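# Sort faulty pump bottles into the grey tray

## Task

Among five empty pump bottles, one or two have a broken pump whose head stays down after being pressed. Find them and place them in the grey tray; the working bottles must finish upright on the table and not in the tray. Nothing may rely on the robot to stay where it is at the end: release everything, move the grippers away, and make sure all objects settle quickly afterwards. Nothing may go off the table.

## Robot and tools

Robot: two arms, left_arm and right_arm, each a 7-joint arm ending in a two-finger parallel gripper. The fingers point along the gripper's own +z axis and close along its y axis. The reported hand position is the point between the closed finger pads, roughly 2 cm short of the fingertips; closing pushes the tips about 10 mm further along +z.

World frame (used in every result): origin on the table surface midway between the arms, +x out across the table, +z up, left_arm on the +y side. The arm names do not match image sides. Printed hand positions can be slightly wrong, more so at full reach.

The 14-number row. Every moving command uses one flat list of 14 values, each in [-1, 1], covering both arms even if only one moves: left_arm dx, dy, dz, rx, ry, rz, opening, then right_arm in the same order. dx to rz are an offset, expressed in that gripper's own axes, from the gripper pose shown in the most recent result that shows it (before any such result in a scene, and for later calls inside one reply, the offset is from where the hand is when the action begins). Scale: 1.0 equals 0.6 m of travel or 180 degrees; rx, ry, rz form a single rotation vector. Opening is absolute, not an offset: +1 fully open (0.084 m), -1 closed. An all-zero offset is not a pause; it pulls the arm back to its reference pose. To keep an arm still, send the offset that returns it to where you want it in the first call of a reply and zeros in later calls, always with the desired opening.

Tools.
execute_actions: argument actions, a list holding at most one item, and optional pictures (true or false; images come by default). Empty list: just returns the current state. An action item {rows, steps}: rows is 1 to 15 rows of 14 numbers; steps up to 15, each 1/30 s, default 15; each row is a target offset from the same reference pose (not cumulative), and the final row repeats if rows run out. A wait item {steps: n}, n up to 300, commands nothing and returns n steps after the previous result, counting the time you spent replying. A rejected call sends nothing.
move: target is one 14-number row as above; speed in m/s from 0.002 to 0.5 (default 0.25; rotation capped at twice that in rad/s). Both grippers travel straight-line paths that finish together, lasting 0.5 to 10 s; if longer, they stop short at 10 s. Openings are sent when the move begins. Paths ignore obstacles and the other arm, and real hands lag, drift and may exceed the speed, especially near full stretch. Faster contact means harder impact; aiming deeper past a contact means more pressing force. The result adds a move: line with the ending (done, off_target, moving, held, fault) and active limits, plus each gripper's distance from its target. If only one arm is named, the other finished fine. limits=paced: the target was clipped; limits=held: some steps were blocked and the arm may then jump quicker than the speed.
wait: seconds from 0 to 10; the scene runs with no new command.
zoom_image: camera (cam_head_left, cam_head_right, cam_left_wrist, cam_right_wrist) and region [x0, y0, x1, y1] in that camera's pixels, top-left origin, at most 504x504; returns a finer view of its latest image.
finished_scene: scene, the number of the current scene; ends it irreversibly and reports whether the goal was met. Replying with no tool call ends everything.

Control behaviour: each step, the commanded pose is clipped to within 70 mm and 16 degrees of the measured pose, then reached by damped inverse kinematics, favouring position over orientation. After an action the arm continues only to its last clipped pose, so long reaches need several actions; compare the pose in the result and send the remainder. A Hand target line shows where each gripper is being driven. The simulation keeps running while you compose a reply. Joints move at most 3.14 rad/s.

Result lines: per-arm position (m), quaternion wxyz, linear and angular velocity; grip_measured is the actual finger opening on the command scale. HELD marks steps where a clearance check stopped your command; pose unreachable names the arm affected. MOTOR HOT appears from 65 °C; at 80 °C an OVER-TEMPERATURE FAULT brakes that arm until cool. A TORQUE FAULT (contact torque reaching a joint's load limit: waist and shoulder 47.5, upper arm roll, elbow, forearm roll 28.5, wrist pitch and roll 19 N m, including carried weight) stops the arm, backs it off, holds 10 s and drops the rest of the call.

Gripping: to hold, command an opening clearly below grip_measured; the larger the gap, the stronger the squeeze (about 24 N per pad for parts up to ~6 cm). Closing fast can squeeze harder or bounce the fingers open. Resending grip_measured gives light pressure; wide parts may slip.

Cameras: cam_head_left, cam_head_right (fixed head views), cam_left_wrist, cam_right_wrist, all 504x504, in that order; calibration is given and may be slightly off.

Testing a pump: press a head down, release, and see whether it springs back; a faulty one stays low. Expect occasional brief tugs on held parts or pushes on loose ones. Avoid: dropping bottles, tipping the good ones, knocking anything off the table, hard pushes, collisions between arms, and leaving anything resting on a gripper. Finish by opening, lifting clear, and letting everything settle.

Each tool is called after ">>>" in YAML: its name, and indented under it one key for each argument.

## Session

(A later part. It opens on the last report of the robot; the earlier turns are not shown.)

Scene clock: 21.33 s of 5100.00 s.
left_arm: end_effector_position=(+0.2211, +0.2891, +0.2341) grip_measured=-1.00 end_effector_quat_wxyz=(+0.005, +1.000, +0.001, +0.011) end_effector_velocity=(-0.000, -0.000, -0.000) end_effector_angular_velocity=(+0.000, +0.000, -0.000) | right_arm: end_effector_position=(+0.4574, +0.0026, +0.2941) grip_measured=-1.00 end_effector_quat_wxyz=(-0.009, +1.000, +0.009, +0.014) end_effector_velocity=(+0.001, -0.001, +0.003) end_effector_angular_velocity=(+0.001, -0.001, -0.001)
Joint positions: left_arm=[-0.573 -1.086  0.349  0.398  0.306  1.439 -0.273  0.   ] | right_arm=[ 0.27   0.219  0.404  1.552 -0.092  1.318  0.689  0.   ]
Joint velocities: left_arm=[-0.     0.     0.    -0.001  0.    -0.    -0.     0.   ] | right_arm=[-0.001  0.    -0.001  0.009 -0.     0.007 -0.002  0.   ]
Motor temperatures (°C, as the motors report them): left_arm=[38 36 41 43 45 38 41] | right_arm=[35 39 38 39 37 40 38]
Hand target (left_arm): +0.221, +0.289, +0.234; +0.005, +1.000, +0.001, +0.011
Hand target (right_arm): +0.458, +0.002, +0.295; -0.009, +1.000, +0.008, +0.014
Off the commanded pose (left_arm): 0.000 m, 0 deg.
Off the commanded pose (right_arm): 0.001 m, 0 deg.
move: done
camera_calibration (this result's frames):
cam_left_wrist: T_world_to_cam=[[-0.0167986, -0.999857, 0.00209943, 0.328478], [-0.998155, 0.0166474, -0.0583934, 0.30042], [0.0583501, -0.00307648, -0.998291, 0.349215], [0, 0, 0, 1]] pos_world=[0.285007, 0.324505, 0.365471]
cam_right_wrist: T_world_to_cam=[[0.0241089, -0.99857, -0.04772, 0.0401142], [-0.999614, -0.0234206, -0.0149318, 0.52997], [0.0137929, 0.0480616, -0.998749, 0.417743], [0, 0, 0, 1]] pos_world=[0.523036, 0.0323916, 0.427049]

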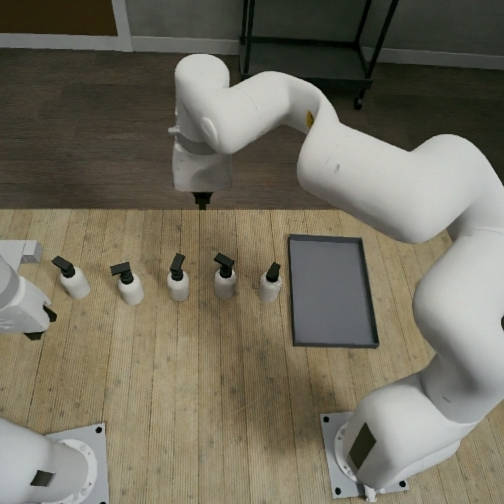

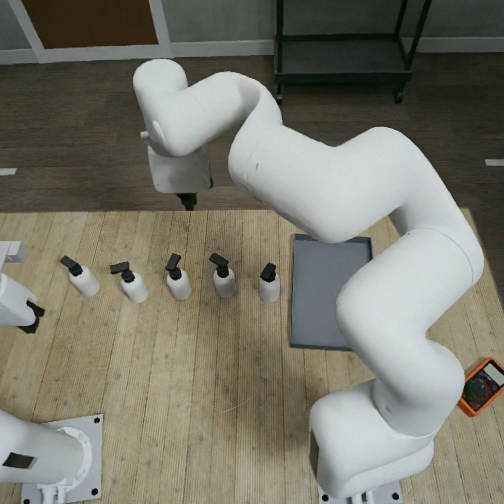

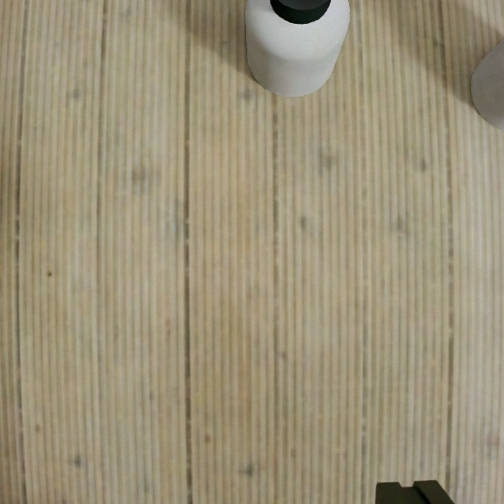

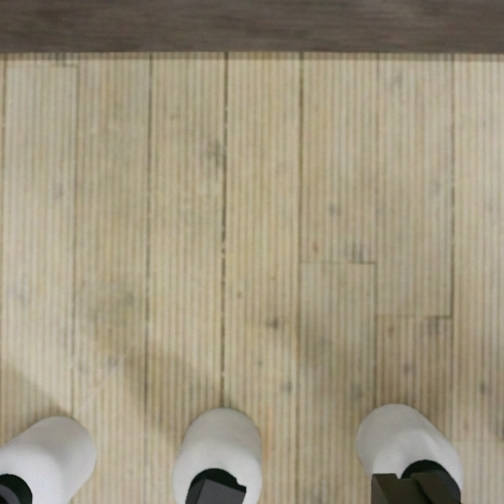

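>>> move:
  target: [0.327,-0.022,0.064,0,-0.007,0,1, -0.102,0.263,0.15,0,-0.009,0,1]

>>> move:
  target: [0,0,0.205,0,0,0,1, 0,0,0.205,0,0,0,1]
  speed: 0.15

>>> move:
  target: [0,0,0,0,0,0,-0.4, 0,0,0,0,0,0,-0.4]

>>> move:
  target: [0,0,-0.06,0,0,0,-0.4, 0,0,-0.1,0,0,0,-0.4]
  speed: 0.2

>>> move:
  target: [-0.245,0,0,0,0,0,-0.4, 0.125,0.29,0,0,0,0,-0.4]

>>> move:
  target: [0,0.1,0,0,0,0,-0.4, 0,0,0.085,0,0,0,-0.4]
  speed: 0.08

Scene clock: 25.27 s of 5100.00 s.
left_arm: end_effector_position=(+0.4181, +0.3027, +0.2002) grip_measured=+1.00 end_effector_quat_wxyz=(+0.004, +1.000, +0.001, +0.001) end_effector_velocity=(+0.001, -0.000, -0.001) end_effector_angular_velocity=(-0.002, +0.004, -0.001) | right_arm: end_effector_position=(+0.4016, -0.1544, +0.2004) grip_measured=+1.00 end_effector_quat_wxyz=(-0.009, +1.000, +0.010, -0.000) end_effector_velocity=(+0.000, -0.004, -0.002) end_effector_angular_velocity=(-0.000, +0.003, -0.009)
Joint positions: left_arm=[-0.783 -0.225  0.657  0.846  0.151  1.03  -0.051  0.084] | right_arm=[ 0.111 -0.159  0.271  0.867  0.069  1.015  0.345  0.084]
Joint velocities: left_arm=[-0.003  0.01   0.004  0.007 -0.008  0.001  0.007  0.   ] | right_arm=[-0.005 -0.002 -0.004 -0.006  0.001 -0.001 -0.001  0.   ]
Motor temperatures (°C, as the motors report them): left_arm=[38 36 41 43 45 38 41] | right_arm=[35 39 38 39 37 40 38]
Hand target (left_arm): +0.418, +0.303, +0.200; +0.004, +1.000, +0.001, +0.000
Hand target (right_arm): +0.402, -0.155, +0.200; -0.009, +1.000, +0.009, -0.000
Off the commanded pose (left_arm): 0.001 m, 0 deg.
Off the commanded pose (right_arm): 0.001 m, 0 deg.
move: done
camera_calibration (this result's frames):
cam_left_wrist: T_world_to_cam=[[-0.0160176, -0.999871, 0.000689504, 0.345335], [-0.99916, 0.0159802, -0.0377246, 0.491378], [0.0377087, -0.00129318, -0.999288, 0.312229], [0, 0, 0, 1]] pos_world=[0.484723, 0.337842, 0.330306]
cam_right_wrist: T_world_to_cam=[[0.0243668, -0.998555, -0.0479027, -0.119825], [-0.999609, -0.0249956, 0.0125724, 0.463397], [-0.0137516, 0.0475776, -0.998773, 0.343523], [0, 0, 0, 1]] pos_world=[0.47086, -0.124413, 0.331536]

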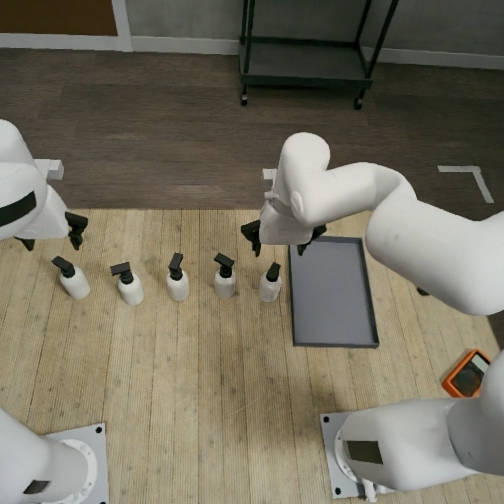

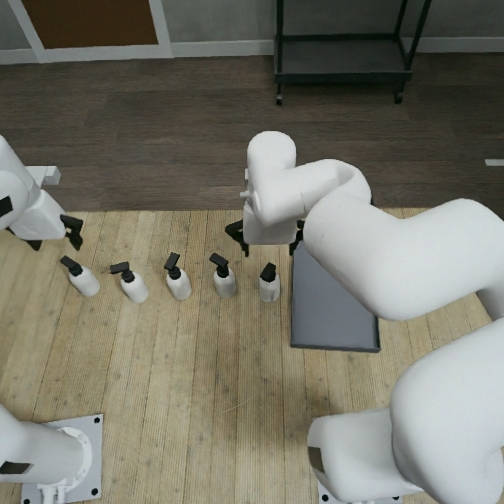

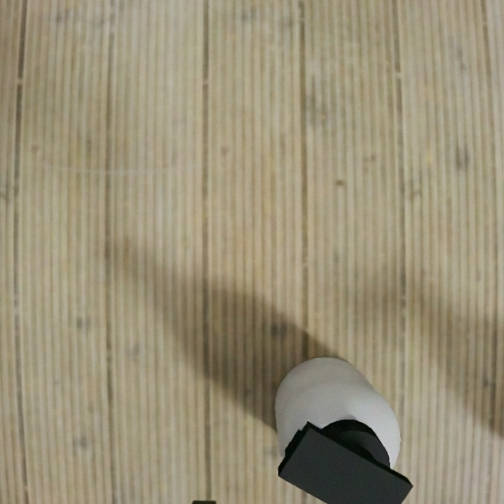

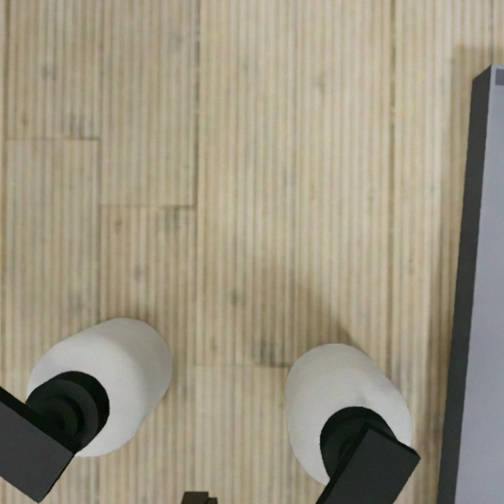

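Scene clock: 26.53 s of 5100.00 s.
left_arm: end_effector_position=(+0.4188, +0.3016, +0.0777) grip_measured=+1.00 end_effector_quat_wxyz=(+0.004, +1.000, +0.001, +0.001) end_effector_velocity=(-0.002, -0.001, -0.003) end_effector_angular_velocity=(-0.002, +0.006, -0.002) | right_arm: end_effector_position=(+0.4017, -0.1522, +0.0777) grip_measured=+1.00 end_effector_quat_wxyz=(-0.009, +1.000, +0.009, +0.000) end_effector_velocity=(-0.001, -0.001, -0.003) end_effector_angular_velocity=(-0.002, +0.005, -0.002)
Joint positions: left_arm=[-0.801  0.061  0.703  0.688 -0.078  0.641  0.13   0.084] | right_arm=[ 0.114  0.072  0.285  0.714 -0.007  0.637  0.406  0.084]
Joint velocities: left_arm=[ 0.001  0.006 -0.002 -0.003 -0.008 -0.001  0.007 -0.   ] | right_arm=[-0.001  0.005 -0.001 -0.003 -0.002 -0.002  0.001 -0.   ]
Motor temperatures (°C, as the motors report them): left_arm=[38 36 41 44 45 38 41] | right_arm=[35 39 38 39 37 40 38]
Hand target (left_arm): +0.418, +0.302, +0.077; +0.004, +1.000, +0.001, +0.001
Hand target (right_arm): +0.401, -0.152, +0.077; -0.009, +1.000, +0.009, -0.000
Off the commanded pose (left_arm): 0.001 m, 0 deg.
Off the commanded pose (right_arm): 0.000 m, 0 deg.
move: done
camera_calibration (this result's frames):
cam_left_wrist: T_world_to_cam=[[-0.0163957, -0.999865, 0.000432795, 0.34458], [-0.999097, 0.0163662, -0.0392133, 0.487468], [0.039201, -0.00107534, -0.999231, 0.189105], [0, 0, 0, 1]] pos_world=[0.485265, 0.336759, 0.207926]
cam_right_wrist: T_world_to_cam=[[0.0242938, -0.99855, -0.048048, -0.123493], [-0.999625, -0.0248725, 0.0114827, 0.465189], [-0.0126611, 0.047751, -0.998779, 0.220466], [0, 0, 0, 1]] pos_world=[0.470806, -0.122271, 0.208921]

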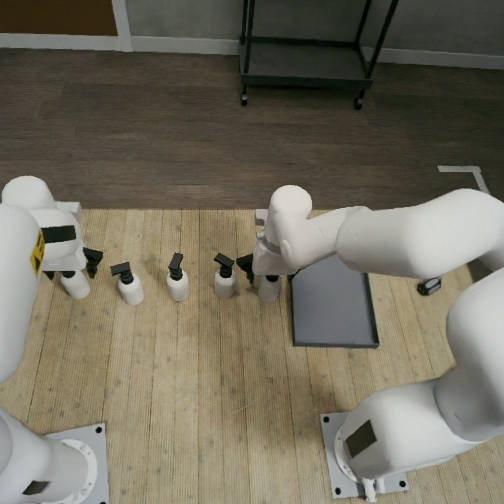

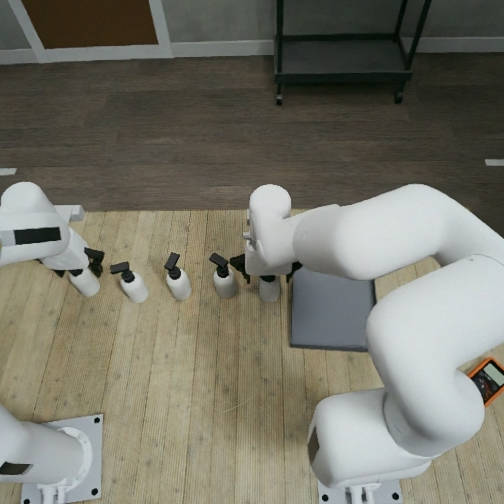

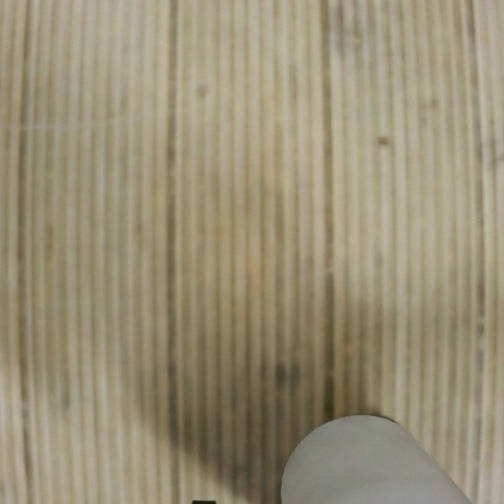

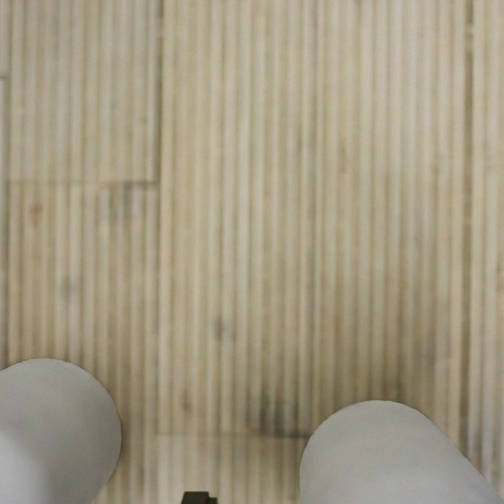

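Scene clock: 27.03 s of 5100.00 s.
left_arm: end_effector_position=(+0.4191, +0.3016, +0.0779) grip_measured=+0.11 end_effector_quat_wxyz=(+0.004, +1.000, +0.001, +0.002) end_effector_velocity=(+0.000, +0.000, +0.000) end_effector_angular_velocity=(+0.000, -0.000, -0.001) | right_arm: end_effector_position=(+0.4020, -0.1522, +0.0779) grip_measured=+0.11 end_effector_quat_wxyz=(-0.009, +1.000, +0.009, +0.001) end_effector_velocity=(-0.001, +0.000, -0.001) end_effector_angular_velocity=(-0.001, +0.002, +0.001)
Joint positions: left_arm=[-0.801  0.061  0.703  0.688 -0.078  0.641  0.13   0.049] | right_arm=[ 0.114  0.071  0.285  0.714 -0.007  0.637  0.406  0.049]
Joint velocities: left_arm=[-0.     0.     0.     0.001 -0.     0.     0.001  0.   ] | right_arm=[ 0.001  0.     0.    -0.002 -0.     0.     0.001  0.   ]
Motor temperatures (°C, as the motors report them): left_arm=[38 36 41 44 45 38 41] | right_arm=[35 39 38 39 37 40 38]
Hand target (left_arm): +0.419, +0.302, +0.078; +0.004, +1.000, +0.001, +0.001
Hand target (right_arm): +0.402, -0.152, +0.078; -0.009, +1.000, +0.009, +0.000
Off the commanded pose (left_arm): 0.000 m, 0 deg.
Off the commanded pose (right_arm): 0.000 m, 0 deg.
move: done
camera_calibration (this result's frames):
cam_left_wrist: T_world_to_cam=[[-0.0163763, -0.999866, 0.000508, 0.344568], [-0.99907, 0.016343, -0.0399128, 0.487782], [0.0398992, -0.00116115, -0.999203, 0.189042], [0, 0, 0, 1]] pos_world=[0.485428, 0.33677, 0.208185]
cam_right_wrist: T_world_to_cam=[[0.024253, -0.998541, -0.0482382, -0.123404], [-0.999634, -0.0248023, 0.0108223, 0.465481], [-0.012003, 0.047958, -0.998777, 0.220459], [0, 0, 0, 1]] pos_world=[0.47095, -0.122252, 0.209199]

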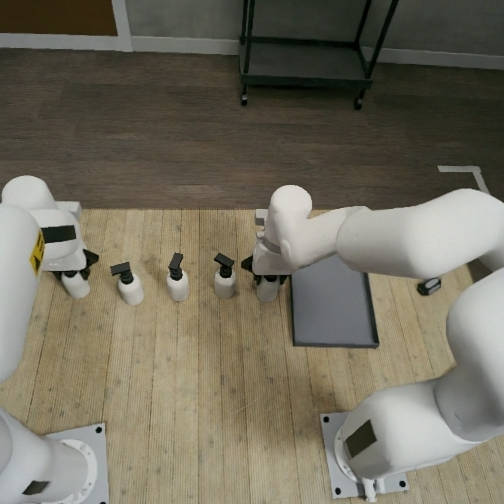

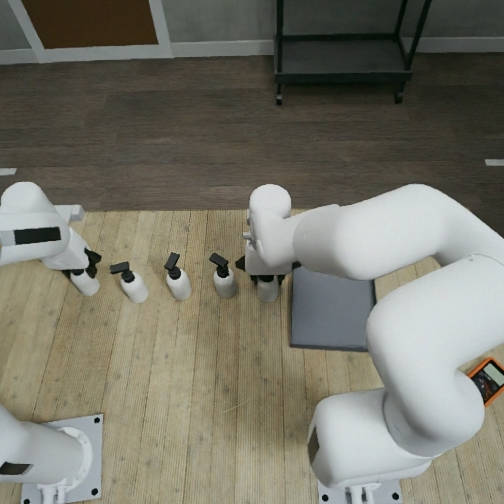

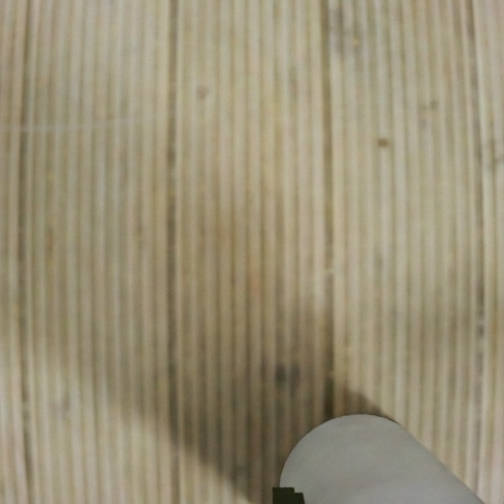

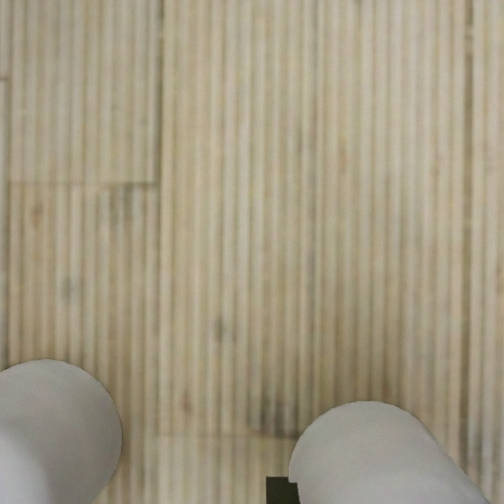

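Scene clock: 27.87 s of 5100.00 s.
left_arm: end_effector_position=(+0.4187, +0.3020, +0.1136) grip_measured=+0.11 end_effector_quat_wxyz=(+0.004, +1.000, +0.001, +0.001) end_effector_velocity=(+0.002, -0.000, +0.002) end_effector_angular_velocity=(+0.000, -0.004, +0.001) | right_arm: end_effector_position=(+0.4017, -0.1533, +0.1375) grip_measured=+0.11 end_effector_quat_wxyz=(-0.009, +1.000, +0.009, +0.000) end_effector_velocity=(+0.002, +0.000, +0.003) end_effector_angular_velocity=(+0.002, -0.006, +0.000)
Joint positions: left_arm=[-0.802 -0.047  0.708  0.718  0.034  0.752  0.046  0.049] | right_arm=[ 0.11  -0.062  0.284  0.77   0.046  0.822  0.366  0.049]
Joint velocities: left_arm=[ 0.001 -0.003 -0.001  0.003  0.002  0.001 -0.003 -0.   ] | right_arm=[-0.001 -0.004 -0.     0.006  0.001  0.003 -0.002  0.   ]
Motor temperatures (°C, as the motors report them): left_arm=[38 36 41 44 45 38 41] | right_arm=[35 39 38 39 37 40 38]
Hand target (left_arm): +0.419, +0.302, +0.114; +0.004, +1.000, +0.001, +0.002
Hand target (right_arm): +0.402, -0.153, +0.138; -0.009, +1.000, +0.009, +0.001
Off the commanded pose (left_arm): 0.000 m, 0 deg.
Off the commanded pose (right_arm): 0.000 m, 0 deg.
move: done
camera_calibration (this result's frames):
cam_left_wrist: T_world_to_cam=[[-0.016216, -0.999868, 0.000460429, 0.344803], [-0.999105, 0.0161856, -0.0390762, 0.488766], [0.0390636, -0.00109368, -0.999236, 0.22505], [0, 0, 0, 1]] pos_world=[0.485129, 0.337093, 0.243819]
cam_right_wrist: T_world_to_cam=[[0.0242819, -0.998551, -0.0480191, -0.121698], [-0.999618, -0.0248857, 0.0120167, 0.464323], [-0.0131943, 0.0477089, -0.998774, 0.280429], [0, 0, 0, 1]] pos_world=[0.470801, -0.123346, 0.268662]

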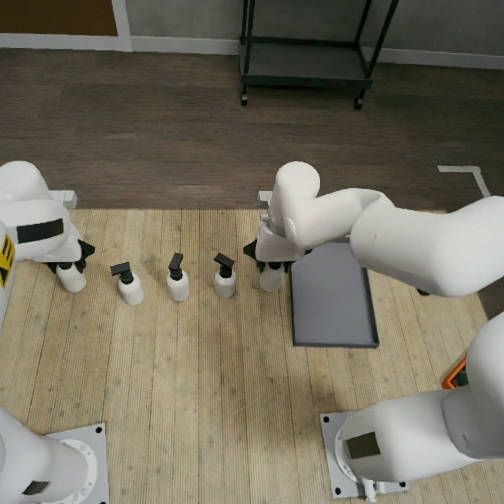

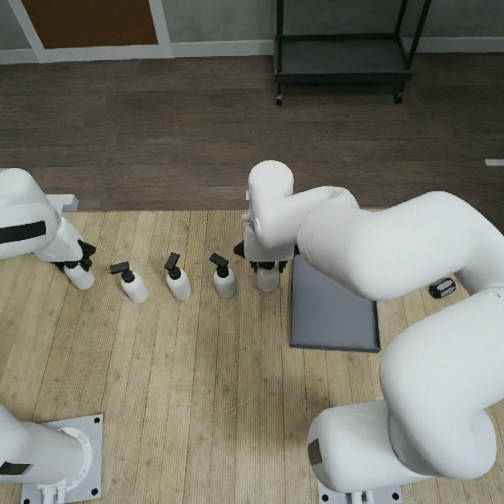

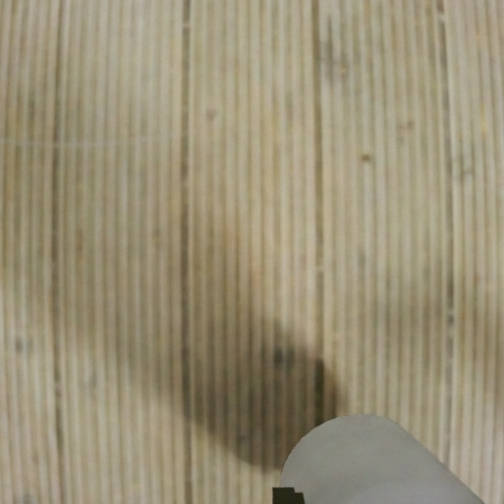

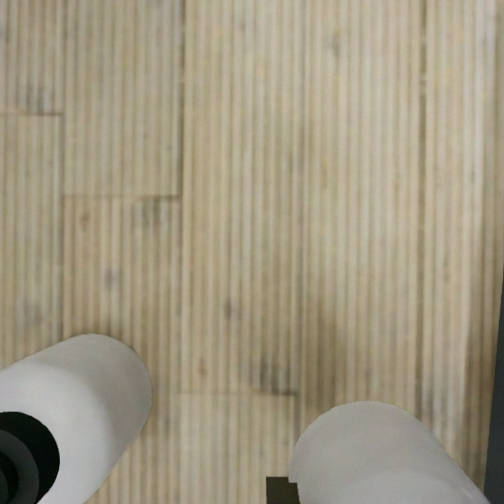

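Scene clock: 29.17 s of 5100.00 s.
left_arm: end_effector_position=(+0.2717, +0.3017, +0.1131) grip_measured=+0.11 end_effector_quat_wxyz=(+0.004, +1.000, +0.001, +0.001) end_effector_velocity=(-0.003, -0.001, -0.001) end_effector_angular_velocity=(-0.000, +0.003, -0.001) | right_arm: end_effector_position=(+0.4799, -0.3260, +0.1344) grip_measured=+0.11 end_effector_quat_wxyz=(-0.008, +1.000, +0.010, +0.000) end_effector_velocity=(+0.001, -0.004, +0.000) end_effector_angular_velocity=(-0.000, -0.001, -0.008)
Joint positions: left_arm=[-0.579 -0.67   0.582  0.259  0.442  0.893 -0.226  0.049] | right_arm=[-0.097  0.078  0.069  0.923  0.015  0.845 -0.036  0.049]
Joint velocities: left_arm=[ 0.003 -0.007 -0.002 -0.006  0.001  0.004 -0.    -0.   ] | right_arm=[-0.004  0.002 -0.004  0.003 -0.     0.    -0.    -0.   ]
Motor temperatures (°C, as the motors report them): left_arm=[38 36 41 44 45 38 41] | right_arm=[35 39 38 39 37 40 38]
Hand target (left_arm): +0.272, +0.302, +0.113; +0.004, +1.000, +0.001, +0.001
Hand target (right_arm): +0.480, -0.326, +0.134; -0.008, +1.000, +0.009, +0.000
Off the commanded pose (left_arm): 0.000 m, 0 deg.
Off the commanded pose (right_arm): 0.000 m, 0 deg.
move: done
camera_calibration (this result's frames):
cam_left_wrist: T_world_to_cam=[[-0.0160754, -0.99987, 0.00148176, 0.341979], [-0.999143, 0.0160072, -0.0381721, 0.34184], [0.0381434, -0.00209413, -0.99927, 0.230822], [0, 0, 0, 1]] pos_world=[0.33824, 0.336945, 0.243196]
cam_right_wrist: T_world_to_cam=[[0.0250471, -0.998594, -0.0467174, -0.296751], [-0.999603, -0.0256204, 0.0117115, 0.538087], [-0.012892, 0.0464055, -0.998839, 0.286082], [0, 0, 0, 1]] pos_world=[0.548994, -0.295824, 0.265585]

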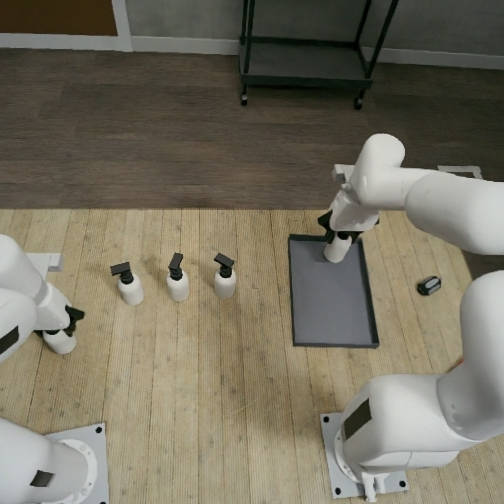

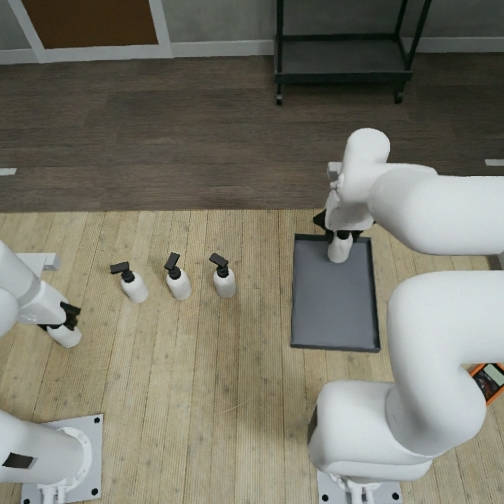

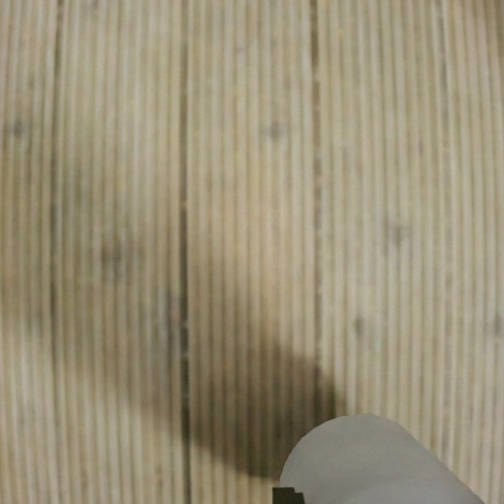

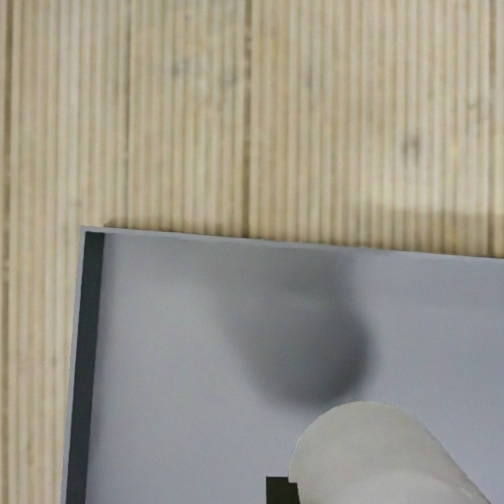

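Scene clock: 30.27 s of 5100.00 s.
left_arm: end_effector_position=(+0.2719, +0.2417, +0.1137) grip_measured=+0.11 end_effector_quat_wxyz=(+0.004, +1.000, +0.001, +0.001) end_effector_velocity=(+0.001, -0.001, +0.001) end_effector_angular_velocity=(-0.000, -0.002, +0.001) | right_arm: end_effector_position=(+0.4801, -0.3252, +0.0837) grip_measured=+0.11 end_effector_quat_wxyz=(-0.008, +1.000, +0.010, +0.001) end_effector_velocity=(-0.001, +0.000, -0.001) end_effector_angular_velocity=(+0.000, +0.002, -0.001)
Joint positions: left_arm=[-0.702 -0.637  0.467  0.253  0.348  0.864 -0.382  0.049] | right_arm=[-0.094  0.174  0.068  0.876  0.007  0.701 -0.03   0.049]
Joint velocities: left_arm=[-0.002  0.001 -0.001  0.002 -0.001 -0.001 -0.003  0.   ] | right_arm=[ 0.     0.001  0.    -0.003  0.    -0.002  0.001 -0.   ]
Motor temperatures (°C, as the motors report them): left_arm=[38 36 41 44 45 38 41] | right_arm=[35 39 38 39 37 40 38]
Hand target (left_arm): +0.272, +0.241, +0.114; +0.004, +1.000, +0.001, +0.001
Hand target (right_arm): +0.480, -0.325, +0.083; -0.008, +1.000, +0.010, +0.000
Off the commanded pose (left_arm): 0.000 m, 0 deg.
Off the commanded pose (right_arm): 0.000 m, 0 deg.
move: done
camera_calibration (this result's frames):
cam_left_wrist: T_world_to_cam=[[-0.0159152, -0.999872, 0.00159659, 0.281928], [-0.999141, 0.0158424, -0.0383038, 0.343059], [0.0382736, -0.00220483, -0.999265, 0.231245], [0, 0, 0, 1]] pos_world=[0.338401, 0.276967, 0.243765]
cam_right_wrist: T_world_to_cam=[[0.0250766, -0.998601, -0.0465475, -0.298335], [-0.999612, -0.0256118, 0.0109358, 0.538945], [-0.0121127, 0.0462553, -0.998856, 0.234988], [0, 0, 0, 1]] pos_world=[0.549063, -0.294984, 0.214939]

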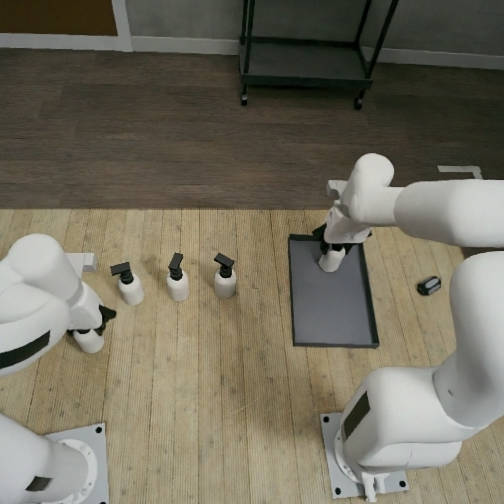

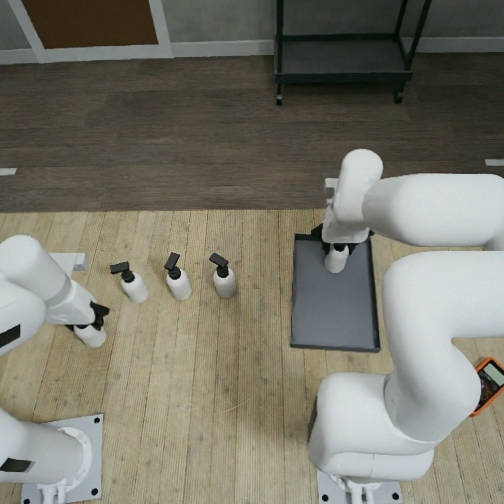

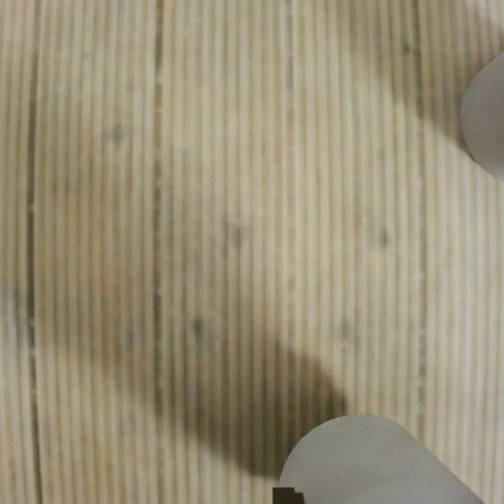

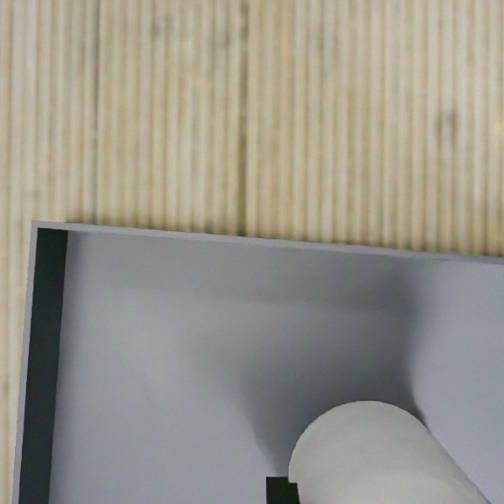

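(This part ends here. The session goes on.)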